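# Flip front cover, snap onto base, leave on conveyor

## Task

Turn the front cover so it faces the correct way, press it onto the base until it clicks in place, make sure the assembled unit ends up resting on the conveyor belt, and release it from both grippers at the end.

## Robot and tools

Robot: two arms, left_arm and right_arm, each ending in a parallel two-finger gripper. The names are labels only; left_arm sits on the +y side. Something may occasionally tug a held part or nudge a loose one. Nothing may leave the table, the arms must not collide or push on each other hard, and drops, slams and hard shoves should be avoided.

Frame: one scene frame for everything. Origin on the tabletop midway between the arms, +x out over the table, +y toward left_arm, +z up. Positions are in metres; orientations are unit quaternions written w first (qw, qx, qy, qz). In a gripper's own axes, the fingers point along +z and close along y. The reported hand position is the point between the finger pads, roughly 1 cm short of the tips; it can be slightly wrong, more so at long reach, and arms often stop a centimetre or more off target, usually low.

The row: every motion command uses a single row of 16 numbers covering both arms, even if only one moves: left_arm x, y, z, qw, qx, qy, qz, opening, then right_arm in the same 8-number order. x, y, z and the quaternion are an absolute pose for that gripper in the scene frame, not an offset. Opening runs from -1 (closed) to +1 (fully open, 0.094 m). To hold an arm still, repeat its last reported pose exactly, plus its intended opening; to keep an orientation steady, resend your own earlier quaternion rather than the slightly drifted reported one.

Tools:
- execute_actions {actions, pictures}. actions is a list holding zero or one item. Empty list: just returns the current state. An action item {rows, steps}: rows is 1 to 15 rows of 16 numbers, steps 1 to 15 (default 15), each step 1/30 s; one row per step, the final row reused if rows run out. A wait item {steps} with up to 300 steps counts from the previous result, so thinking time is included. pictures (boolean) toggles camera images, on by default. A refused call sends nothing. A target more than 0.6 m from the arm's last reported position along any of its gripper axes is refused.
- move {target, speed}. target is one 16-number row (absolute poses). Each gripper follows a straight line to its pose; both arms finish together, paths lasting 0.5 to 10 s (cut off at 10 s). speed is m/s, 0.002 to 0.5, default 0.25; rotation limited to twice that in rad/s. Rotation takes the shorter direction. The opening is applied at the start. Paths ignore obstacles and the other arm; grippers lag, wander and can overshoot speed, especially with a nearly straight arm. Faster contact hits harder, and aiming deeper past a contact presses harder. The result adds a move: line giving the ending (done, off_target, moving, held, fault), which limits acted, and each gripper's distance from its pose. If only one arm is named, the other finished. held = a check stopped the last step; limits=paced = the pose was clipped; limits=held = some steps were blocked, after which the arm may jump faster than speed.
- wait {seconds}: 0 to 10 s, sends nothing new.
- zoom_image {camera, region}: camera is cam_high, cam_low, cam_left_wrist or cam_right_wrist; region [x0, y0, x1, y1] in image pixels, top-left origin, at most 504x504.
- finished_scene {scene}: ends the current scene (pass its number) and grades it; irreversible. Call only once the cover is seated, the unit sits on the conveyor and both grippers are open. Replying with no tool call also ends things.

Control details: each step the commanded pose is clipped to within 70 mm and 16 degrees of the measured pose, then damped inverse kinematics drives the joints, favouring position over orientation. After an action ends, the arm continues only to the last clipped pose, so long trips need follow-up commands. The simulation keeps running while you think. Elbows never fully straighten. Joint limits (rad), base to gripper: waist -2.618 to 3.054, shoulder 0 to 3.142, elbow 0 to 3.142, wrist pitch -1.571 to 1.571, wrist yaw -1.571 to 1.571, wrist roll -2.094 to 2.094.

Reading results: the state line lists left_arm and right_arm poses. grip_measured is the finger opening on the command scale (Joint positions' last value is metres), each gripper off by up to about 1 mm consistently. To grip, command about 0.03 below grip_measured; smaller gaps grip more gently. Pads push up to about 50-62 N, less on parts under about 2 mm thick, with a brief spike on first contact. 'pose unreachable' means the clearance check altered or blocked that arm's command; HELD marks the affected steps. A 'Hand target' line shows where the controller is now driving each gripper. Joint torques include gravity and offsets, so they are rough load cues. An arm blocked by an object keeps pushing until commanded otherwise.

Heat: holding loads warms motors. MOTOR HOT appears at 75 °C; at 90 °C that arm halts for 10 s; at 100 °C the arm and gripper go limp and it drops. These show as OVER-TEMPERATURE FAULT lines. Avoid long holds.

Cameras (504x504): cam_high and cam_low are fixed views; cam_left_wrist and cam_right_wrist are fisheye cameras on the grippers.

Each tool is called after "Request:" as name(argument=value, ...), one argument or row to a line, values as JSON.

## Session

I'll start by looking at the scene.

Request:
execute_actions(
  actions=[],
)

Scene clock: 0.00 s of 7280.00 s.
left_arm: end_effector_position=(+0.2759, +0.4848, +0.3505) grip_measured=+1.000 end_effector_quat_wxyz=(+0.354, +0.166, +0.917, +0.077) | right_arm: end_effector_position=(+0.3777, -0.4418, +0.2318) grip_measured=+1.000 end_effector_quat_wxyz=(+0.555, +0.212, +0.798, +0.099)
Joint positions: left_arm=[ 0.884  1.621  2.052 -1.388  0.445  0.941  0.094] | right_arm=[-0.707  1.398  0.946  0.029 -0.483  0.23   0.094]
Joint velocities: left_arm=[-0.002 -0.022 -0.012 -0.066  0.007  0.007  0.   ] | right_arm=[ 0.002 -0.012 -0.007 -0.037  0.022 -0.007  0.   ]
Joint torques (N m, as the arm reports them, + toward a larger angle): no reading
Motor temperatures (°C, as the motors report them): left_arm=[25 26 23 24 25 25] | right_arm=[26 25 26 24 25 25]
Hand target (left_arm): +0.277, +0.481, +0.360; +0.368, +0.170, +0.911, +0.080
Hand target (right_arm): +0.379, -0.442, +0.244; +0.568, +0.203, +0.792, +0.094

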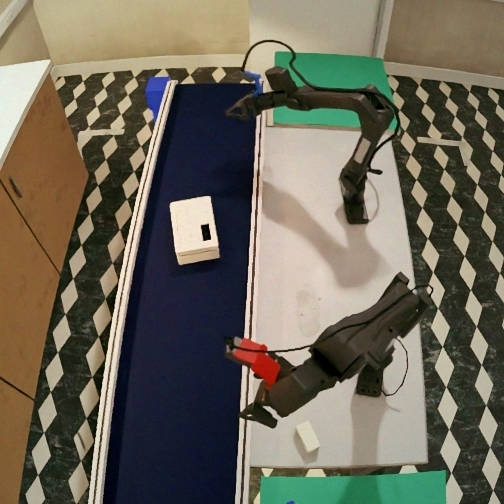

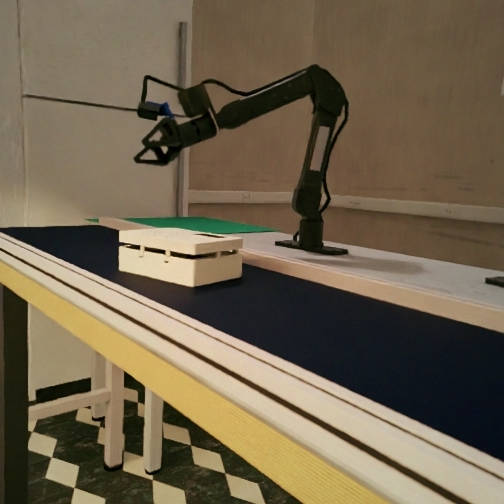

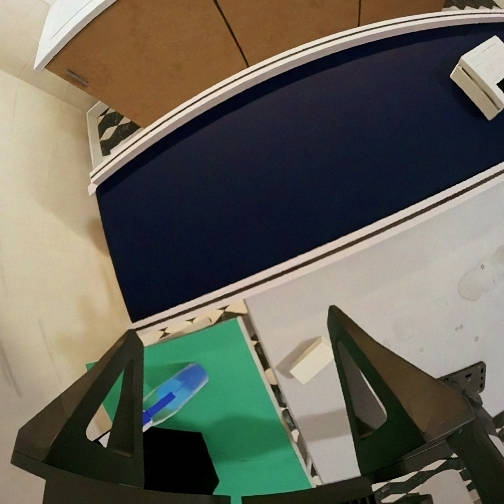

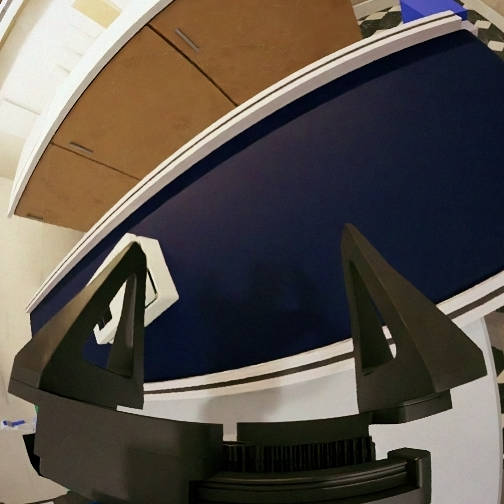

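Request:
zoom_image(
  camera="cam_high",
  region=[140, 170, 260, 290],
)

Request:
zoom_image(
  camera="cam_low",
  region=[90, 190, 270, 310],
)

Region (140, 170, 260, 290) of cam_high's 504x504 image, scaled by 4.200, with more detail than that image has.

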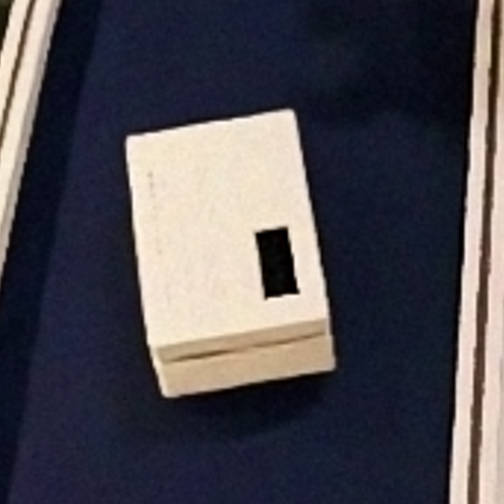

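Region (90, 190, 270, 310) of cam_low's 504x504 image, scaled by 2.800, with more detail than that image has.

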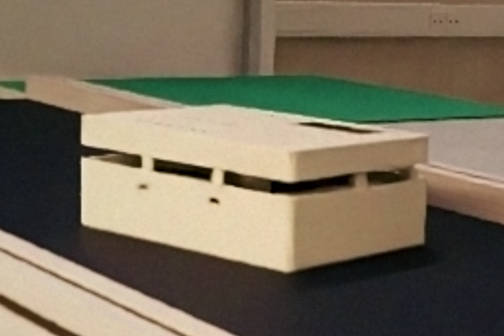

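Request:
move(
  target=[0.2759, 0.4848, 0.3505, 0.354, 0.166, 0.917, 0.077, 1, 0.38, -0.2, 0.27, 0, 0, 1, 0, 1],
  speed=0.25,
)

Scene clock: 70.60 s of 7280.00 s.
left_arm: end_effector_position=(+0.2750, +0.4867, +0.3497) grip_measured=+1.000 end_effector_quat_wxyz=(+0.350, +0.165, +0.918, +0.081) | right_arm: end_effector_position=(+0.3781, -0.2015, +0.2663) grip_measured=+1.000 end_effector_quat_wxyz=(+0.165, +0.000, +0.986, +0.034)
Joint positions: left_arm=[ 0.884  1.621  2.052 -1.388  0.432  0.941  0.094] | right_arm=[ 0.048  1.92   2.239 -1.553 -0.018  0.153  0.094]
Joint velocities: left_arm=[ 0.007 -0.012 -0.002 -0.022 -0.007 -0.022  0.   ] | right_arm=[ 0.002  0.002  0.022 -0.081 -0.007 -0.007  0.   ]
Joint torques (N m, as the arm reports them, + toward a larger angle): left_arm=[ 0.   -4.99  4.99  1.47  0.25 -0.02] | right_arm=[ 0.42 -7.35  6.23  0.95  0.08  0.  ]
Motor temperatures (°C, as the motors report them): left_arm=[25 28 25 27 25 25] | right_arm=[26 27 29 32 25 25]
Hand target (left_arm): +0.276, +0.485, +0.351; +0.354, +0.166, +0.917, +0.077
Hand target (right_arm): +0.382, -0.201, +0.270; +0.172, +0.002, +0.985, +0.032
Off the commanded pose (left_arm): 0.002 m, 1 deg.
Off the commanded pose (right_arm): 0.004 m, 19 deg; orientation clipped at the last step of the last action.
joint sent to its limit (right arm) — the command would take joint 4 (wrist pitch) past its lower limit, so that joint was sent only as far as its limit.
After step 90, 64.67 s passed at rest.
move: off_target (right_arm); limits=paced

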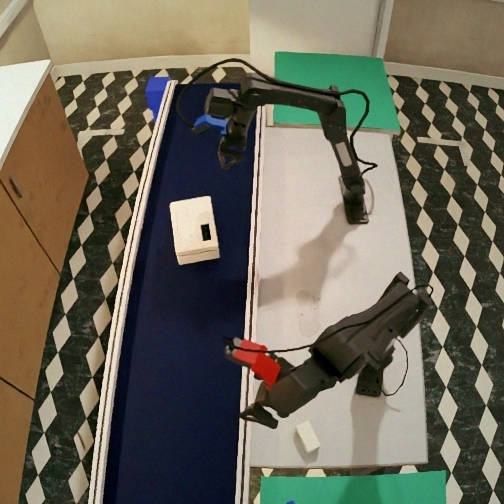

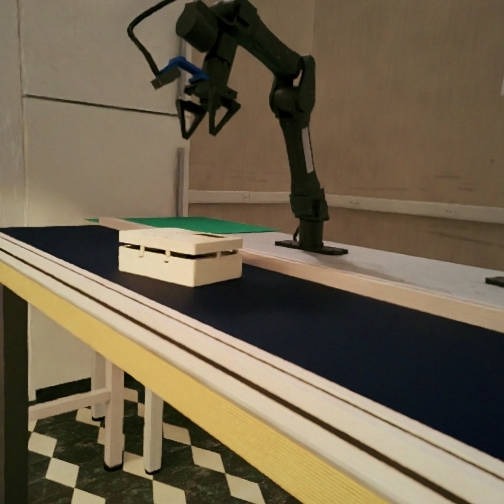

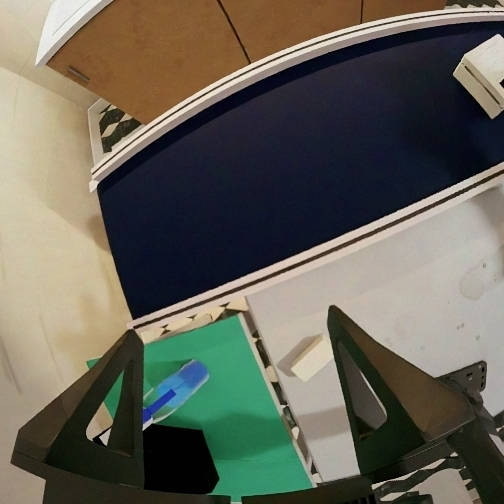

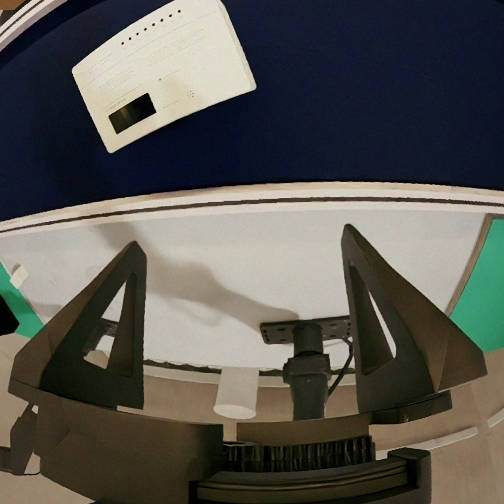

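Request:
zoom_image(
  camera="cam_right_wrist",
  region=[60, 0, 270, 165],
)

Region (60, 0, 270, 165) of cam_right_wrist's 504x504 image, scaled by 2.400, with more detail than that image has; it fills the top 396 rows of this view, and the rest is white.

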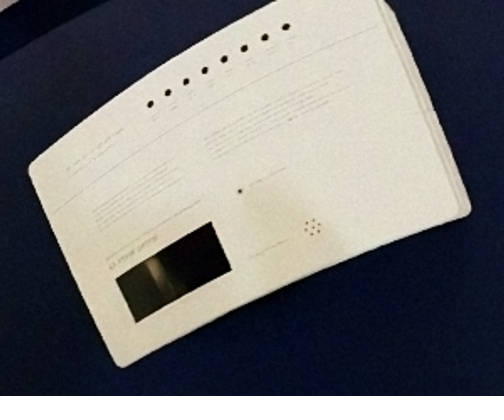

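Request:
move(
  target=[0.2759, 0.4848, 0.3505, 0.354, 0.166, 0.917, 0.077, 1, 0.40, -0.07, 0.13, 0, -0.777, 0.629, 0, 1],
  speed=0.25,
)

Scene clock: 194.77 s of 7280.00 s.
left_arm: end_effector_position=(+0.2742, +0.4883, +0.3491) grip_measured=+1.000 end_effector_quat_wxyz=(+0.347, +0.163, +0.920, +0.085) | right_arm: end_effector_position=(+0.3961, -0.0749, +0.1220) grip_measured=+1.000 end_effector_quat_wxyz=(-0.019, +0.771, -0.636, +0.008)
Joint positions: left_arm=[ 0.884  1.621  2.052 -1.388  0.421  0.941  0.094] | right_arm=[ 0.324  2.358  2.379 -1.551 -0.002 -1.337  0.094]
Joint velocities: left_arm=[-0.012  0.017  0.002  0.066 -0.037  0.037  0.   ] | right_arm=[ 0.017  0.007  0.007  0.007  0.007 -0.11   0.   ]
Joint torques (N m, as the arm reports them, + toward a larger angle): left_arm=[ 0.01 -5.04  4.97  1.46  0.33 -0.01] | right_arm=[  0.51 -11.16   6.42   0.39  -0.02  -0.05]
Motor temperatures (°C, as the motors report them): left_arm=[25 28 25 29 25 25] | right_arm=[26 29 30 27 25 25]
Hand target (left_arm): +0.276, +0.485, +0.351; +0.354, +0.166, +0.917, +0.077
Hand target (right_arm): +0.399, -0.070, +0.130; -0.030, +0.776, -0.630, +0.014
Off the commanded pose (left_arm): 0.004 m, 1 deg.
Off the commanded pose (right_arm): 0.010 m, 3 deg.
joint sent to its limit (right arm) — the command would take joint 4 (wrist pitch) past its lower limit, so that joint was sent only as far as its limit.
After step 90, 117.00 s passed at rest.
move: off_target (right_arm)

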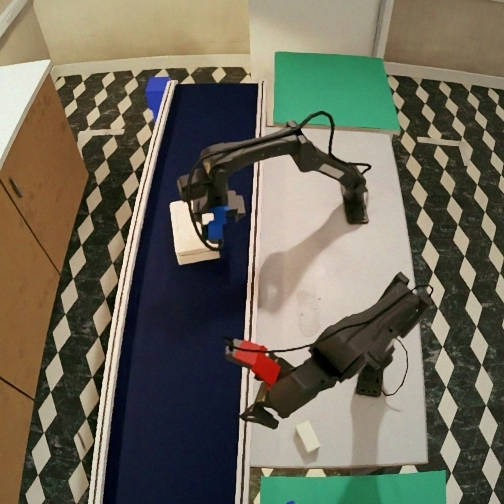

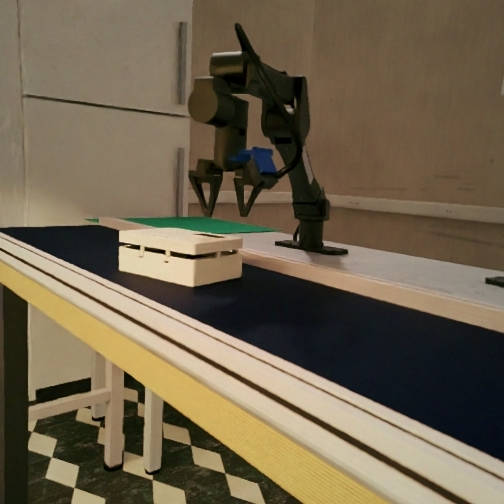

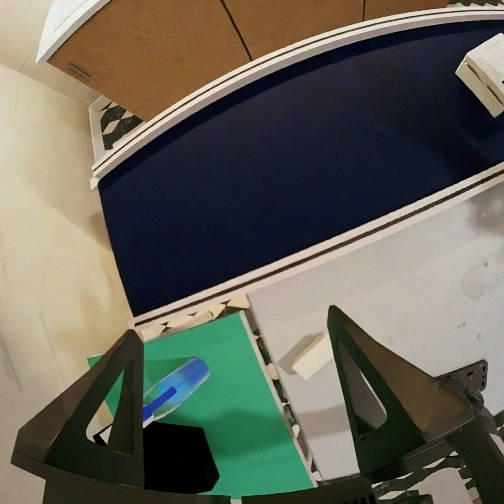

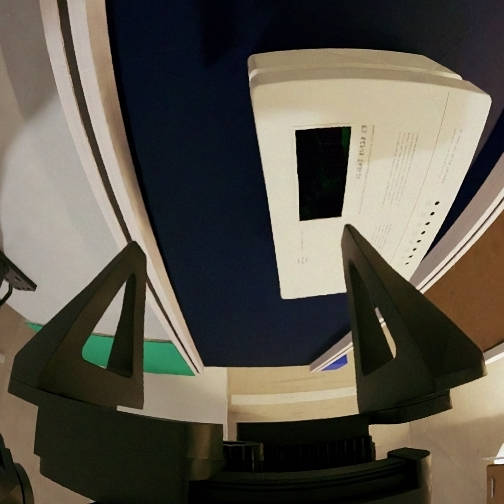

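Request:
zoom_image(
  camera="cam_right_wrist",
  region=[230, 30, 504, 304],
)

Request:
zoom_image(
  camera="cam_low",
  region=[100, 130, 290, 300],
)

Region (230, 30, 504, 304) of cam_right_wrist's 504x504 image, scaled by 1.839, with more detail than that image has.

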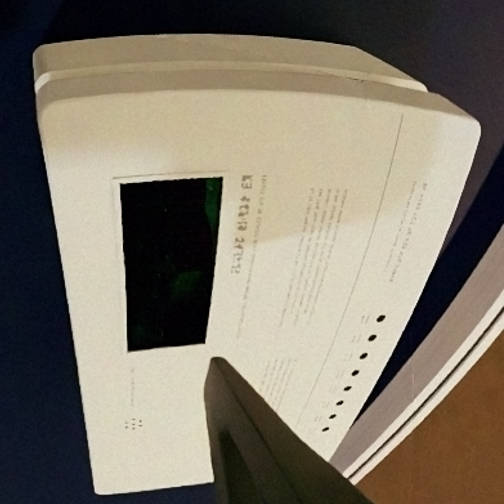

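Region (100, 130, 290, 300) of cam_low's 504x504 image, scaled by 2.653, with more detail than that image has; it fills the top 451 rows of this view, and the rest is white.

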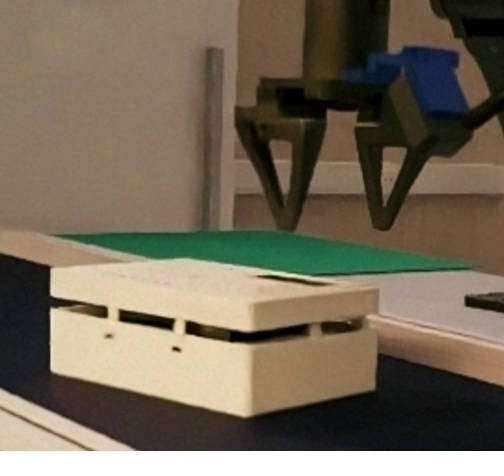

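Request:
move(
  target=[0.2759, 0.4848, 0.3505, 0.354, 0.166, 0.917, 0.077, 1, 0.424, -0.075, 0.108, 0, -0.7918, 0.6108, 0, -0.38],
  speed=0.08,
)

Scene clock: 315.57 s of 7280.00 s.
left_arm: end_effector_position=(+0.2740, +0.4886, +0.3490) grip_measured=+1.000 end_effector_quat_wxyz=(+0.346, +0.163, +0.920, +0.086) | right_arm: end_effector_position=(+0.4181, -0.0738, +0.1003) grip_measured=-0.378 end_effector_quat_wxyz=(-0.019, +0.791, -0.611, +0.011)
Joint positions: left_arm=[ 0.884  1.621  2.052 -1.388  0.419  0.941  0.094] | right_arm=[ 0.309  2.474  2.5   -1.554  0.001 -1.416  0.029]
Joint velocities: left_arm=[-0.007 -0.007 -0.012  0.051  0.022  0.051  0.   ] | right_arm=[-0.002 -0.012  0.027  0.051 -0.037 -0.022  0.   ]
Joint torques (N m, as the arm reports them, + toward a larger angle): left_arm=[-0.01 -5.04  4.99  1.45  0.35 -0.03] | right_arm=[ -0.39 -11.74   6.53   0.4    0.    -0.09]
Motor temperatures (°C, as the motors report them): left_arm=[25 29 25 30 25 25] | right_arm=[26 34 31 25 25 25]
Hand target (left_arm): +0.276, +0.485, +0.351; +0.354, +0.166, +0.917, +0.077
Hand target (right_arm): +0.424, -0.075, +0.108; -0.030, +0.791, -0.610, +0.017
Off the commanded pose (left_arm): 0.005 m, 1 deg.
Off the commanded pose (right_arm): 0.010 m, 2 deg.
joint sent to its limit (right arm) — the command would take joint 4 (wrist pitch) past its lower limit, so that joint was sent only as far as its limit.
After step 90, 117.00 s passed at rest.
move: done

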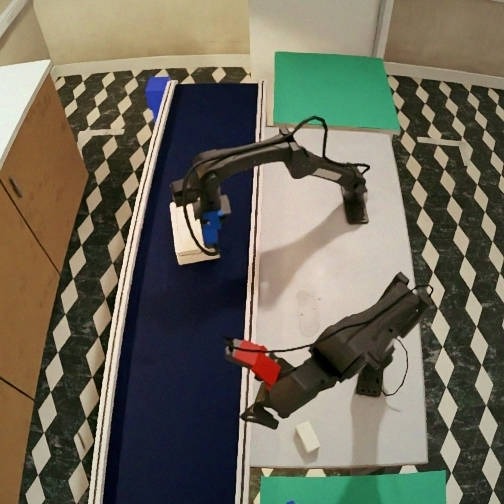

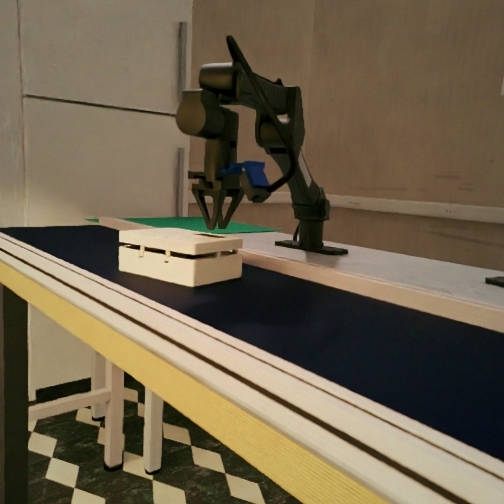

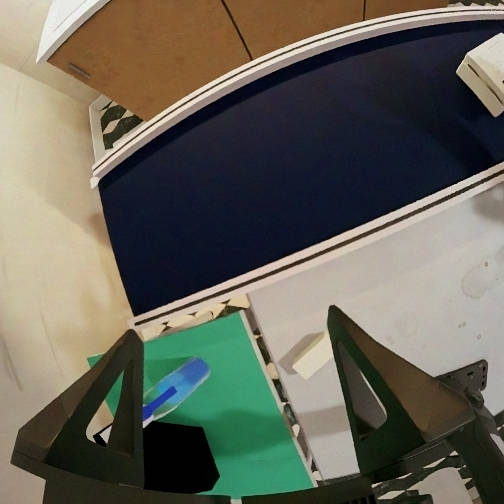

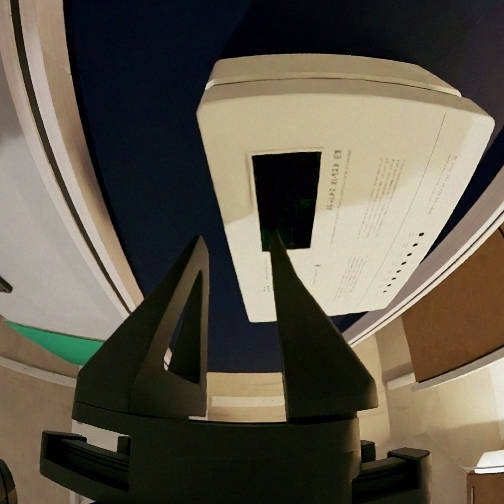

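Request:
zoom_image(
  camera="cam_right_wrist",
  region=[160, 90, 400, 330],
)

Request:
zoom_image(
  camera="cam_low",
  region=[110, 160, 270, 300],
)

Region (160, 90, 400, 330) of cam_right_wrist's 504x504 image, scaled by 2.100, with more detail than that image has.

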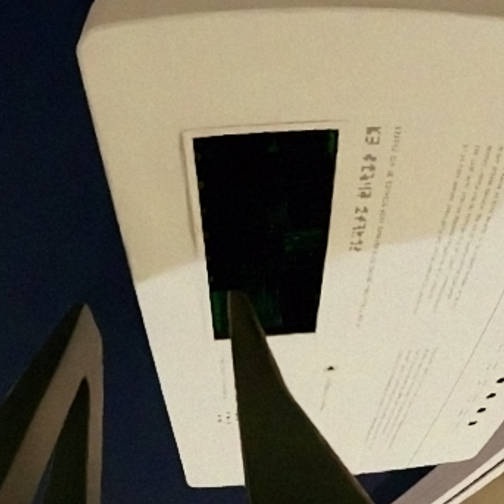

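Region (110, 160, 270, 300) of cam_low's 504x504 image, scaled by 3.150, with more detail than that image has; it fills the top 441 rows of this view, and the rest is white.

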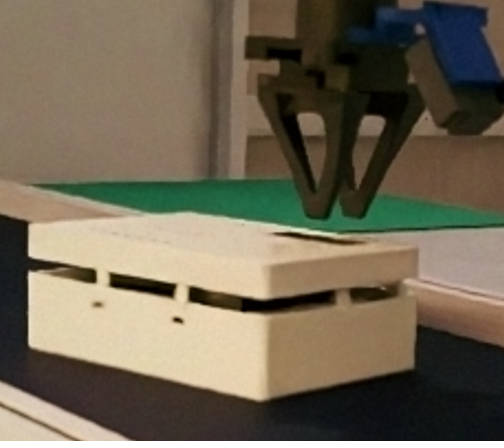

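Request:
move(
  target=[0.2759, 0.4848, 0.3505, 0.354, 0.166, 0.917, 0.077, 1, 0.4275, -0.081, 0.088, 0, -0.7918, 0.6108, 0, -0.38],
  speed=0.03,
)

Scene clock: 380.10 s of 7280.00 s.
left_arm: end_effector_position=(+0.2740, +0.4887, +0.3489) grip_measured=+1.000 end_effector_quat_wxyz=(+0.346, +0.163, +0.920, +0.086) | right_arm: end_effector_position=(+0.4218, -0.0784, +0.0870) grip_measured=-0.378 end_effector_quat_wxyz=(-0.009, +0.793, -0.610, +0.005)
Joint positions: left_arm=[ 0.884  1.621  2.052 -1.388  0.419  0.941  0.094] | right_arm=[ 0.297  2.51   2.514 -1.555  0.001 -1.432  0.029]
Joint velocities: left_arm=[-0.002 -0.012  0.002  0.022  0.051 -0.007  0.   ] | right_arm=[-0.012  0.007 -0.017 -0.007 -0.051 -0.022 -0.   ]
Joint torques (N m, as the arm reports them, + toward a larger angle): left_arm=[ 0.01 -5.06  4.98  1.45  0.32 -0.02] | right_arm=[ -0.73 -11.07   6.28   0.35   0.04  -0.03]
Motor temperatures (°C, as the motors report them): left_arm=[25 29 25 31 25 25] | right_arm=[26 36 31 25 25 25]
Hand target (left_arm): +0.276, +0.485, +0.351; +0.354, +0.166, +0.917, +0.077
Hand target (right_arm): +0.427, -0.081, +0.088; -0.014, +0.792, -0.611, +0.008
Off the commanded pose (left_arm): 0.005 m, 1 deg.
Off the commanded pose (right_arm): 0.006 m, 1 deg.
joint sent to its limit (right arm) — the command would take joint 4 (wrist pitch) past its lower limit, so that joint was sent only as far as its limit.
After step 90, 60.53 s passed at rest.
move: done

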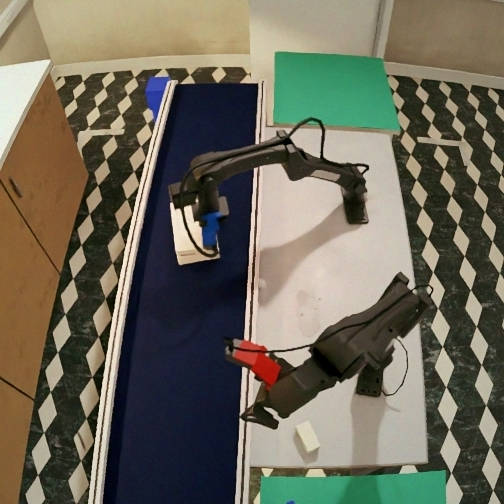

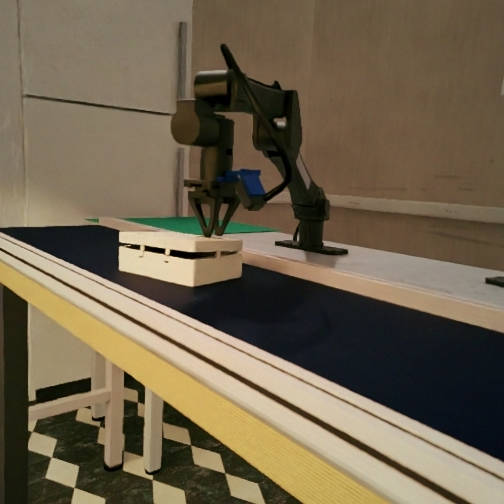

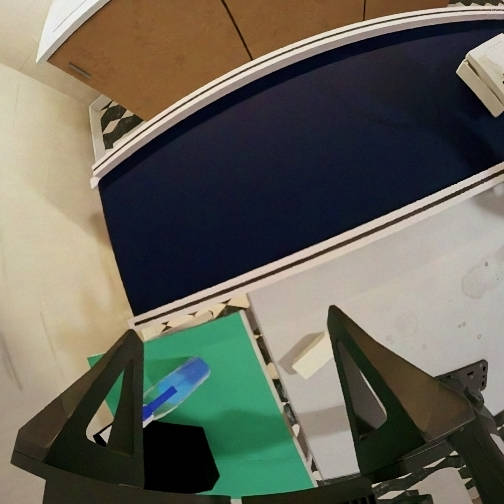

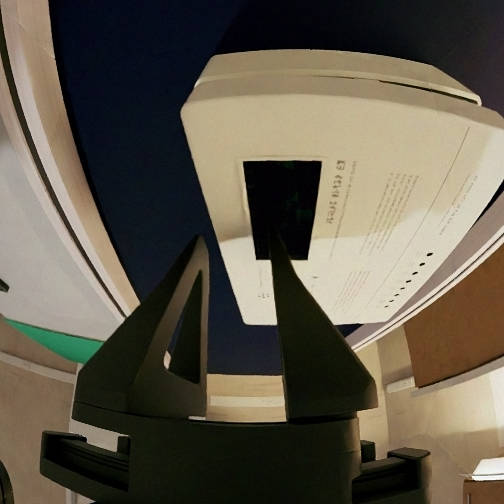

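Request:
zoom_image(
  camera="cam_low",
  region=[110, 160, 270, 300],
)

Request:
zoom_image(
  camera="cam_right_wrist",
  region=[160, 40, 460, 340],
)

Region (110, 160, 270, 300) of cam_low's 504x504 image, scaled by 3.150, with more detail than that image has; it fills the top 441 rows of this view, and the rest is white.

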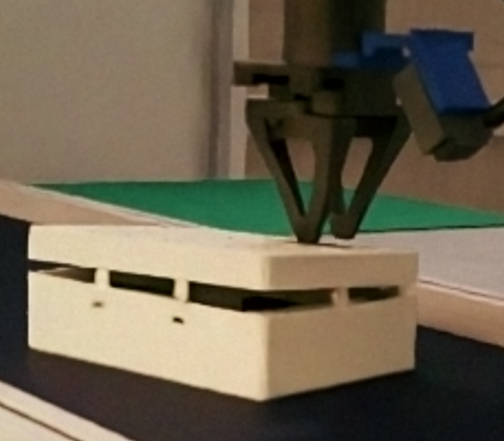

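Region (160, 40, 460, 340) of cam_right_wrist's 504x504 image, scaled by 1.680, with more detail than that image has.

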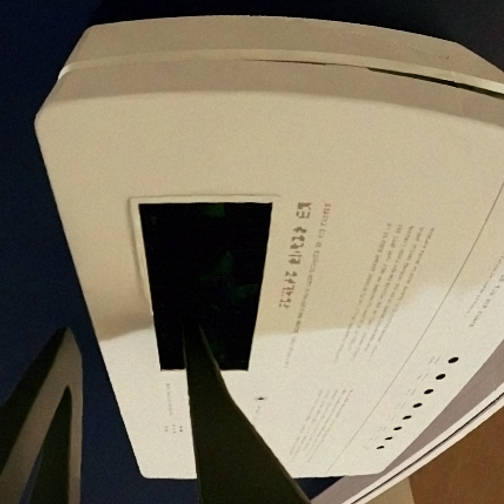

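Request:
move(
  target=[0.2759, 0.4848, 0.3505, 0.354, 0.166, 0.917, 0.077, 1, 0.375, -0.115, 0.125, 0.5205, -0.5988, 0.4594, -0.3993, -0.38],
  speed=0.2,
)

Scene clock: 504.37 s of 7280.00 s.
left_arm: end_effector_position=(+0.2741, +0.4885, +0.3490) grip_measured=+1.000 end_effector_quat_wxyz=(+0.346, +0.163, +0.920, +0.086) | right_arm: end_effector_position=(+0.3730, -0.1183, +0.1292) grip_measured=-0.379 end_effector_quat_wxyz=(-0.520, +0.600, -0.457, +0.400)
Joint positions: left_arm=[ 0.884  1.621  2.052 -1.388  0.42   0.941  0.094] | right_arm=[ 0.319  1.683  0.405  1.137  0.155 -1.555  0.029]
Joint velocities: left_arm=[ 0.002 -0.027 -0.002 -0.007 -0.022  0.007  0.   ] | right_arm=[-0.002  0.012 -0.022  0.037 -0.007 -0.007  0.   ]
Joint torques (N m, as the arm reports them, + toward a larger angle): left_arm=[ 0.03 -5.07  5.04  1.46  0.36 -0.01] | right_arm=[ 0.56 -4.74  3.17  2.21  0.08  0.09]
Motor temperatures (°C, as the motors report them): left_arm=[25 29 26 31 26 25] | right_arm=[26 36 32 26 25 25]
Hand target (left_arm): +0.276, +0.485, +0.351; +0.354, +0.166, +0.917, +0.077
Hand target (right_arm): +0.371, -0.117, +0.126; -0.520, +0.601, -0.457, +0.400
Off the commanded pose (left_arm): 0.004 m, 1 deg.
Off the commanded pose (right_arm): 0.006 m, 0 deg.
After step 90, 117.00 s passed at rest.
move: done

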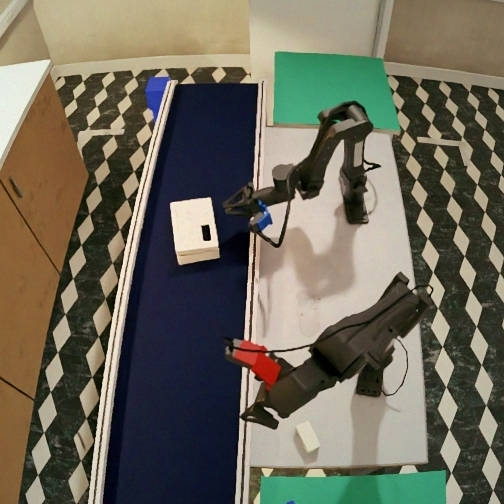

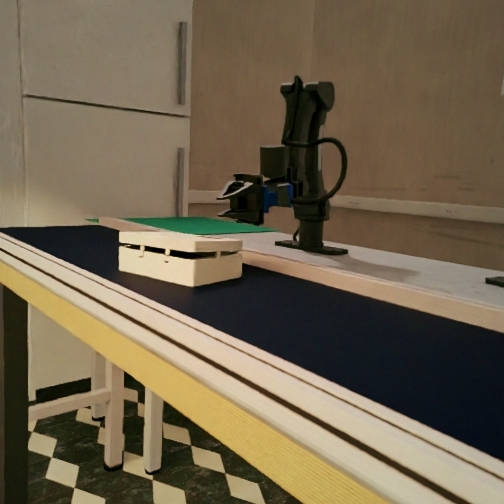

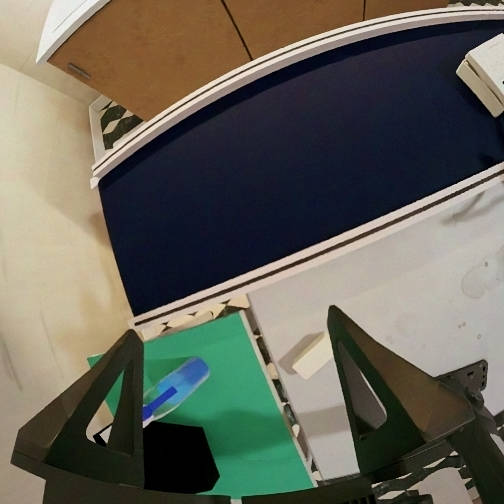

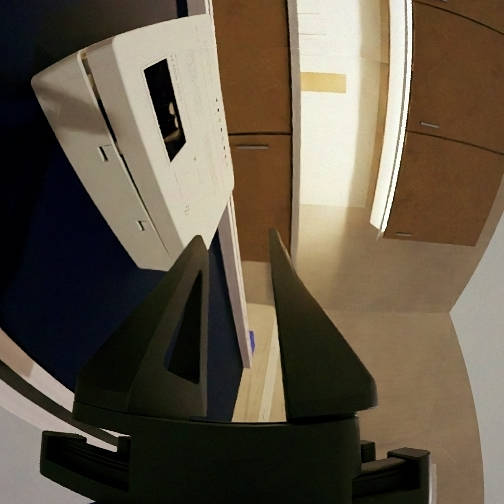

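Request:
zoom_image(
  camera="cam_right_wrist",
  region=[10, 0, 290, 280],
)

Request:
zoom_image(
  camera="cam_low",
  region=[110, 160, 290, 300],
)

Region (10, 0, 290, 280) of cam_right_wrist's 504x504 image, scaled by 1.800, with more detail than that image has.

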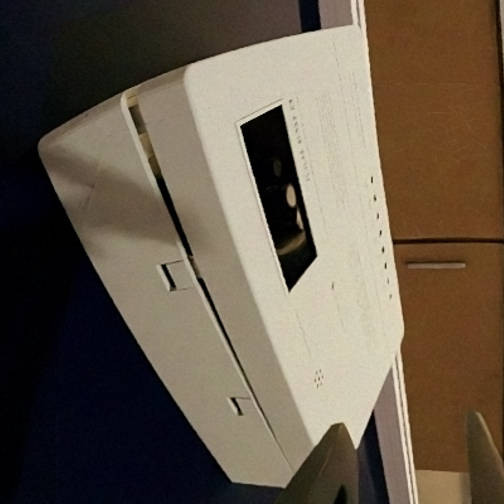

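Region (110, 160, 290, 300) of cam_low's 504x504 image, scaled by 2.800, with more detail than that image has.

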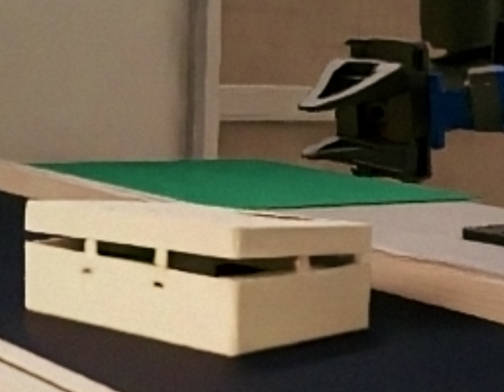

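Request:
move(
  target=[0.506, -0.006, 0.13, 0.3326, 0.2193, 0.9138, -0.0798, -1, 0.392, -0.111, 0.095, 0.5205, -0.5988, 0.4594, -0.3993, 0.277],
  speed=0.25,
)

Scene clock: 571.83 s of 7280.00 s.
left_arm: end_effector_position=(+0.4945, -0.0074, +0.1155) grip_measured=-0.997 end_effector_quat_wxyz=(+0.317, +0.228, +0.917, -0.077) | right_arm: end_effector_position=(+0.3844, -0.1133, +0.0882) grip_measured=+0.275 end_effector_quat_wxyz=(-0.509, +0.610, -0.461, +0.395)
Joint positions: left_arm=[-0.368  2.415  2.243 -0.734 -0.027 -0.03   0.   ] | right_arm=[ 0.319  1.905  0.437  1.296  0.155 -1.556  0.06 ]
Joint velocities: left_arm=[-0.032  0.007  0.002 -0.007 -0.022 -0.051  0.   ] | right_arm=[-0.027 -0.017  0.007 -0.051 -0.037 -0.022 -0.   ]
Joint torques (N m, as the arm reports them, + toward a larger angle): left_arm=[  0.23 -13.38   8.79   1.62  -0.1   -0.17] | right_arm=[-0.18 -5.64  4.68  2.18  0.01  0.05]
Motor temperatures (°C, as the motors report them): left_arm=[25 30 26 31 26 25] | right_arm=[26 31 30 35 25 25]
Hand target (left_arm): +0.499, -0.007, +0.131; +0.332, +0.219, +0.914, -0.081
Hand target (right_arm): +0.391, -0.111, +0.096; -0.520, +0.599, -0.459, +0.399
Off the commanded pose (left_arm): 0.019 m, 2 deg.
Off the commanded pose (right_arm): 0.010 m, 2 deg.
After step 90, 61.43 s passed at rest.
move: off_target (left_arm)

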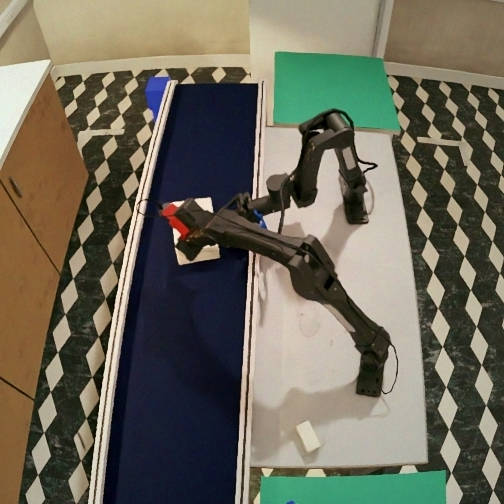

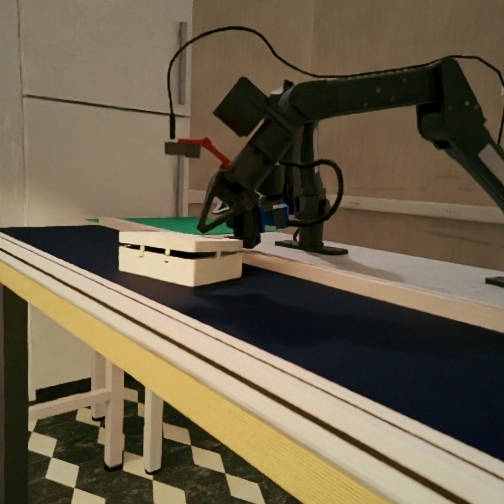

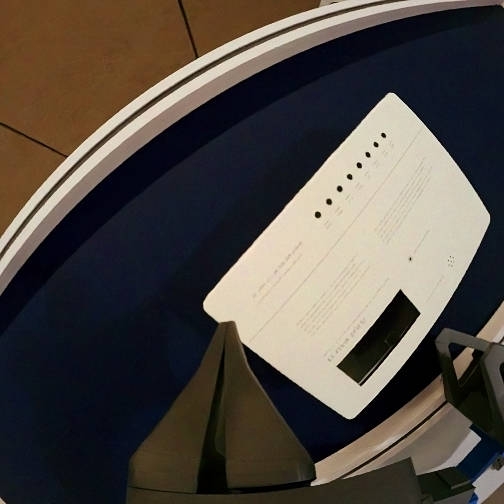

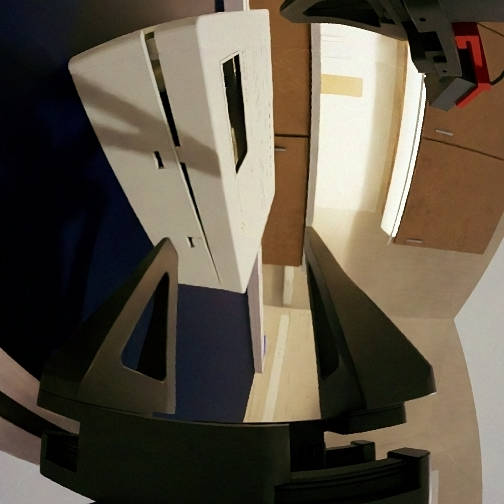

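Request:
move(
  target=[0.507, -0.021, 0.110, 0.3326, 0.2193, 0.9138, -0.0798, -1, 0.404, -0.108, 0.108, 0.5205, -0.5988, 0.4594, -0.3993, 0.277],
  speed=0.03,
)

Scene clock: 608.67 s of 7280.00 s.
left_arm: end_effector_position=(+0.5013, -0.0123, +0.1021) grip_measured=-0.997 end_effector_quat_wxyz=(+0.316, +0.223, +0.919, -0.073) | right_arm: end_effector_position=(+0.3960, -0.1081, +0.0902) grip_measured=+0.275 end_effector_quat_wxyz=(-0.505, +0.614, -0.463, +0.393)
Joint positions: left_arm=[-0.373  2.471  2.293 -0.734 -0.04  -0.041  0.   ] | right_arm=[ 0.319  1.905  0.493  1.226  0.155 -1.556  0.06 ]
Joint velocities: left_arm=[ 0.012 -0.002 -0.007 -0.051  0.081  0.022 -0.001] | right_arm=[-0.007 -0.007  0.012 -0.037  0.007 -0.007 -0.002]
Joint torques (N m, as the arm reports them, + toward a larger angle): left_arm=[ -0.69 -12.24   8.46   1.81  -0.08  -0.2 ] | right_arm=[-0.76 -8.32  4.97  2.04 -0.1   0.03]
Motor temperatures (°C, as the motors report them): left_arm=[25 35 27 32 25 25] | right_arm=[26 32 31 36 25 25]
Hand target (left_arm): +0.506, -0.021, +0.110; +0.333, +0.219, +0.914, -0.080
Hand target (right_arm): +0.404, -0.108, +0.108; -0.521, +0.599, -0.459, +0.400
Off the commanded pose (left_arm): 0.013 m, 2 deg.
Off the commanded pose (right_arm): 0.020 m, 3 deg.
After step 90, 32.63 s passed at rest.
move: off_target (left_arm, right_arm)

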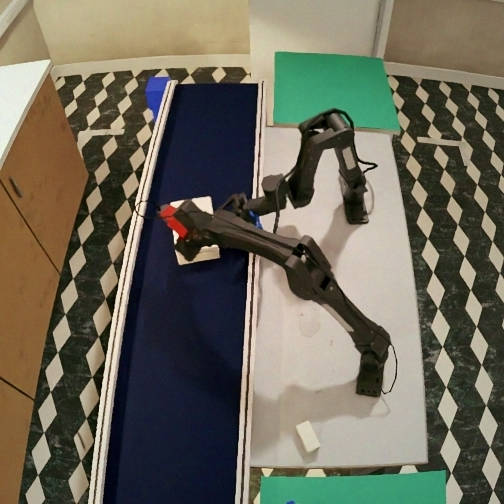

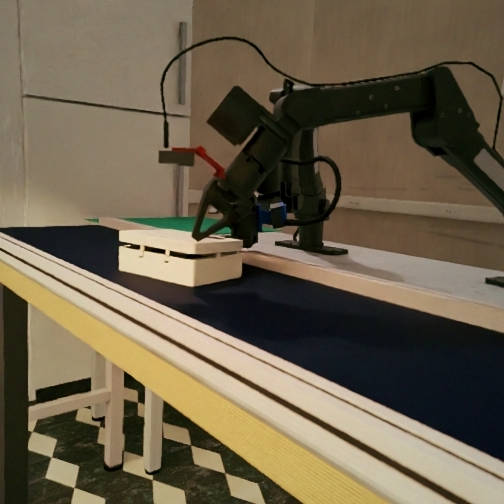

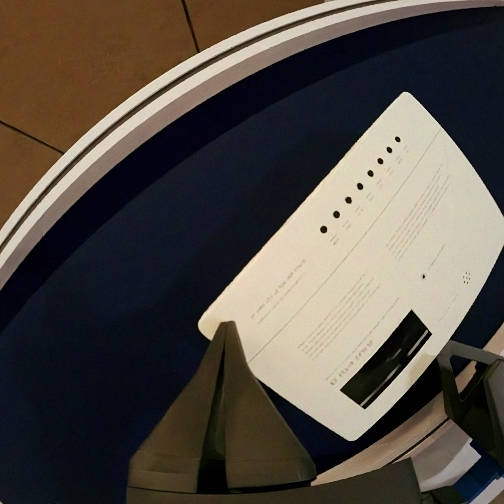

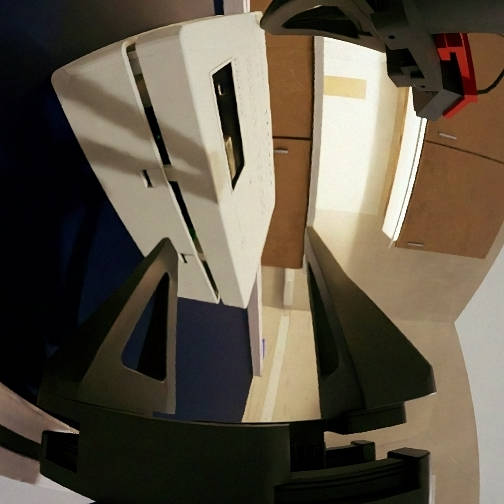

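Request:
zoom_image(
  camera="cam_right_wrist",
  region=[90, 110, 300, 320],
)

Region (90, 110, 300, 320) of cam_right_wrist's 504x504 image, scaled by 2.400, with more detail than that image has.

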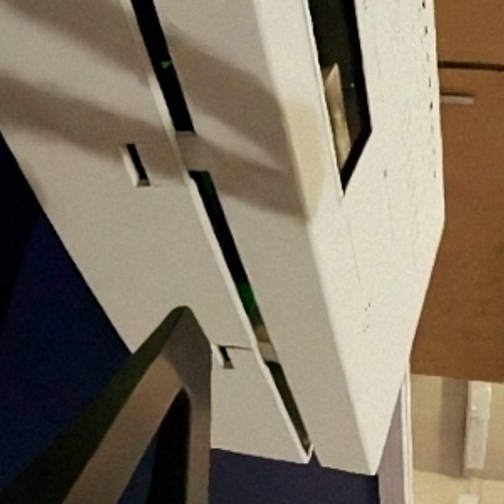

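Request:
move(
  target=[0.507, -0.021, 0.101, 0.3326, 0.2193, 0.9138, -0.0798, -1, 0.4124, -0.106, 0.114, 0.5283, -0.5919, 0.4542, -0.4054, 0.277],
  speed=0.02,
)

Scene clock: 698.43 s of 7280.00 s.
left_arm: end_effector_position=(+0.5054, -0.0146, +0.1025) grip_measured=-0.997 end_effector_quat_wxyz=(+0.324, +0.222, +0.916, -0.076) | right_arm: end_effector_position=(+0.4041, -0.1063, +0.0999) grip_measured=+0.275 end_effector_quat_wxyz=(-0.513, +0.606, -0.459, +0.398)
Joint positions: left_arm=[-0.373  2.476  2.293 -0.71  -0.04  -0.041  0.   ] | right_arm=[ 0.314  1.905  0.524  1.223  0.152 -1.558  0.06 ]
Joint velocities: left_arm=[-0.002  0.012 -0.017  0.007 -0.022  0.007  0.001] | right_arm=[ 0.002 -0.002 -0.002  0.037 -0.051 -0.081  0.001]
Joint torques (N m, as the arm reports them, + toward a larger angle): left_arm=[ -0.7  -12.72   5.63   1.94  -0.1   -0.16] | right_arm=[-0.79 -6.95  5.06  2.17 -0.07  0.02]
Motor temperatures (°C, as the motors report them): left_arm=[25 37 28 34 25 25] | right_arm=[26 34 31 38 25 25]
Hand target (left_arm): +0.507, -0.021, +0.101; +0.332, +0.219, +0.914, -0.080
Hand target (right_arm): +0.412, -0.106, +0.114; -0.528, +0.592, -0.454, +0.406
Off the commanded pose (left_arm): 0.007 m, 1 deg.
Off the commanded pose (right_arm): 0.016 m, 3 deg.
After step 90, 84.63 s passed at rest.
move: off_target (right_arm)

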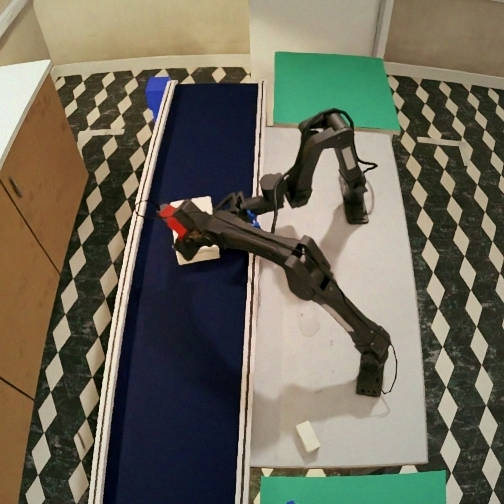

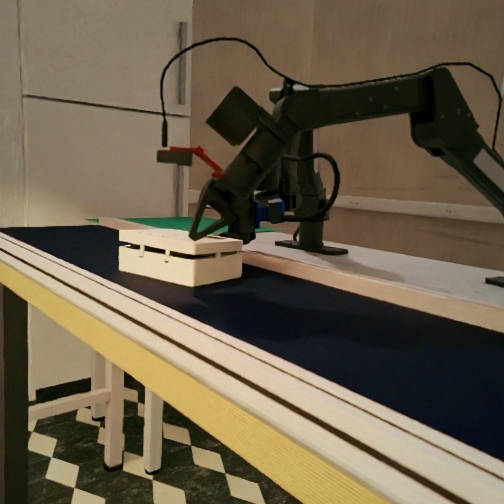

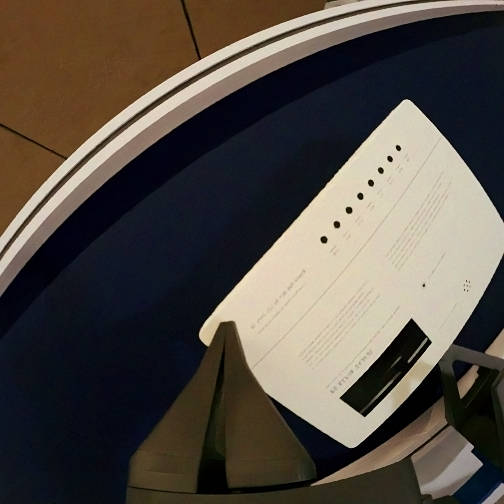

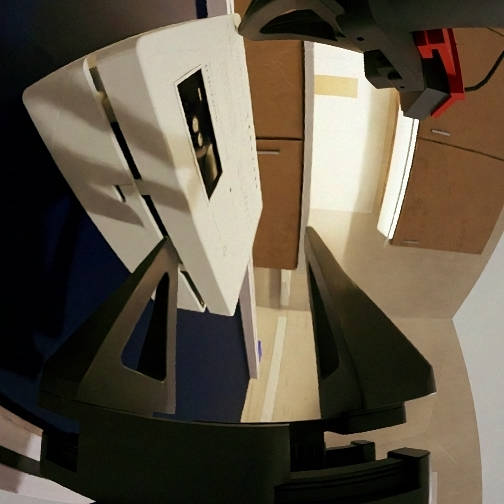

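Request:
zoom_image(
  camera="cam_right_wrist",
  region=[80, 130, 270, 320],
)

Request:
zoom_image(
  camera="cam_low",
  region=[110, 170, 290, 300],
)

Region (80, 130, 270, 320) of cam_right_wrist's 504x504 image, scaled by 2.653, with more detail than that image has.

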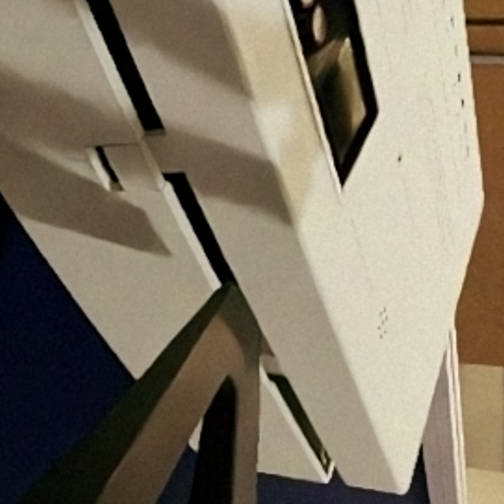

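Region (110, 170, 290, 300) of cam_low's 504x504 image, scaled by 2.800, with more detail than that image has.

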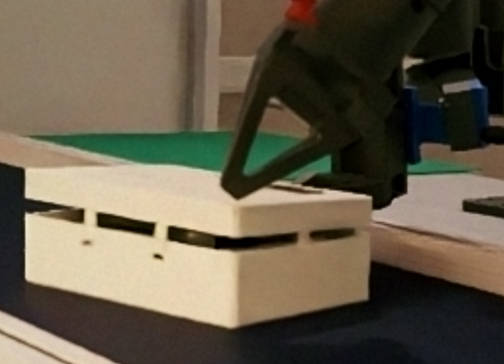

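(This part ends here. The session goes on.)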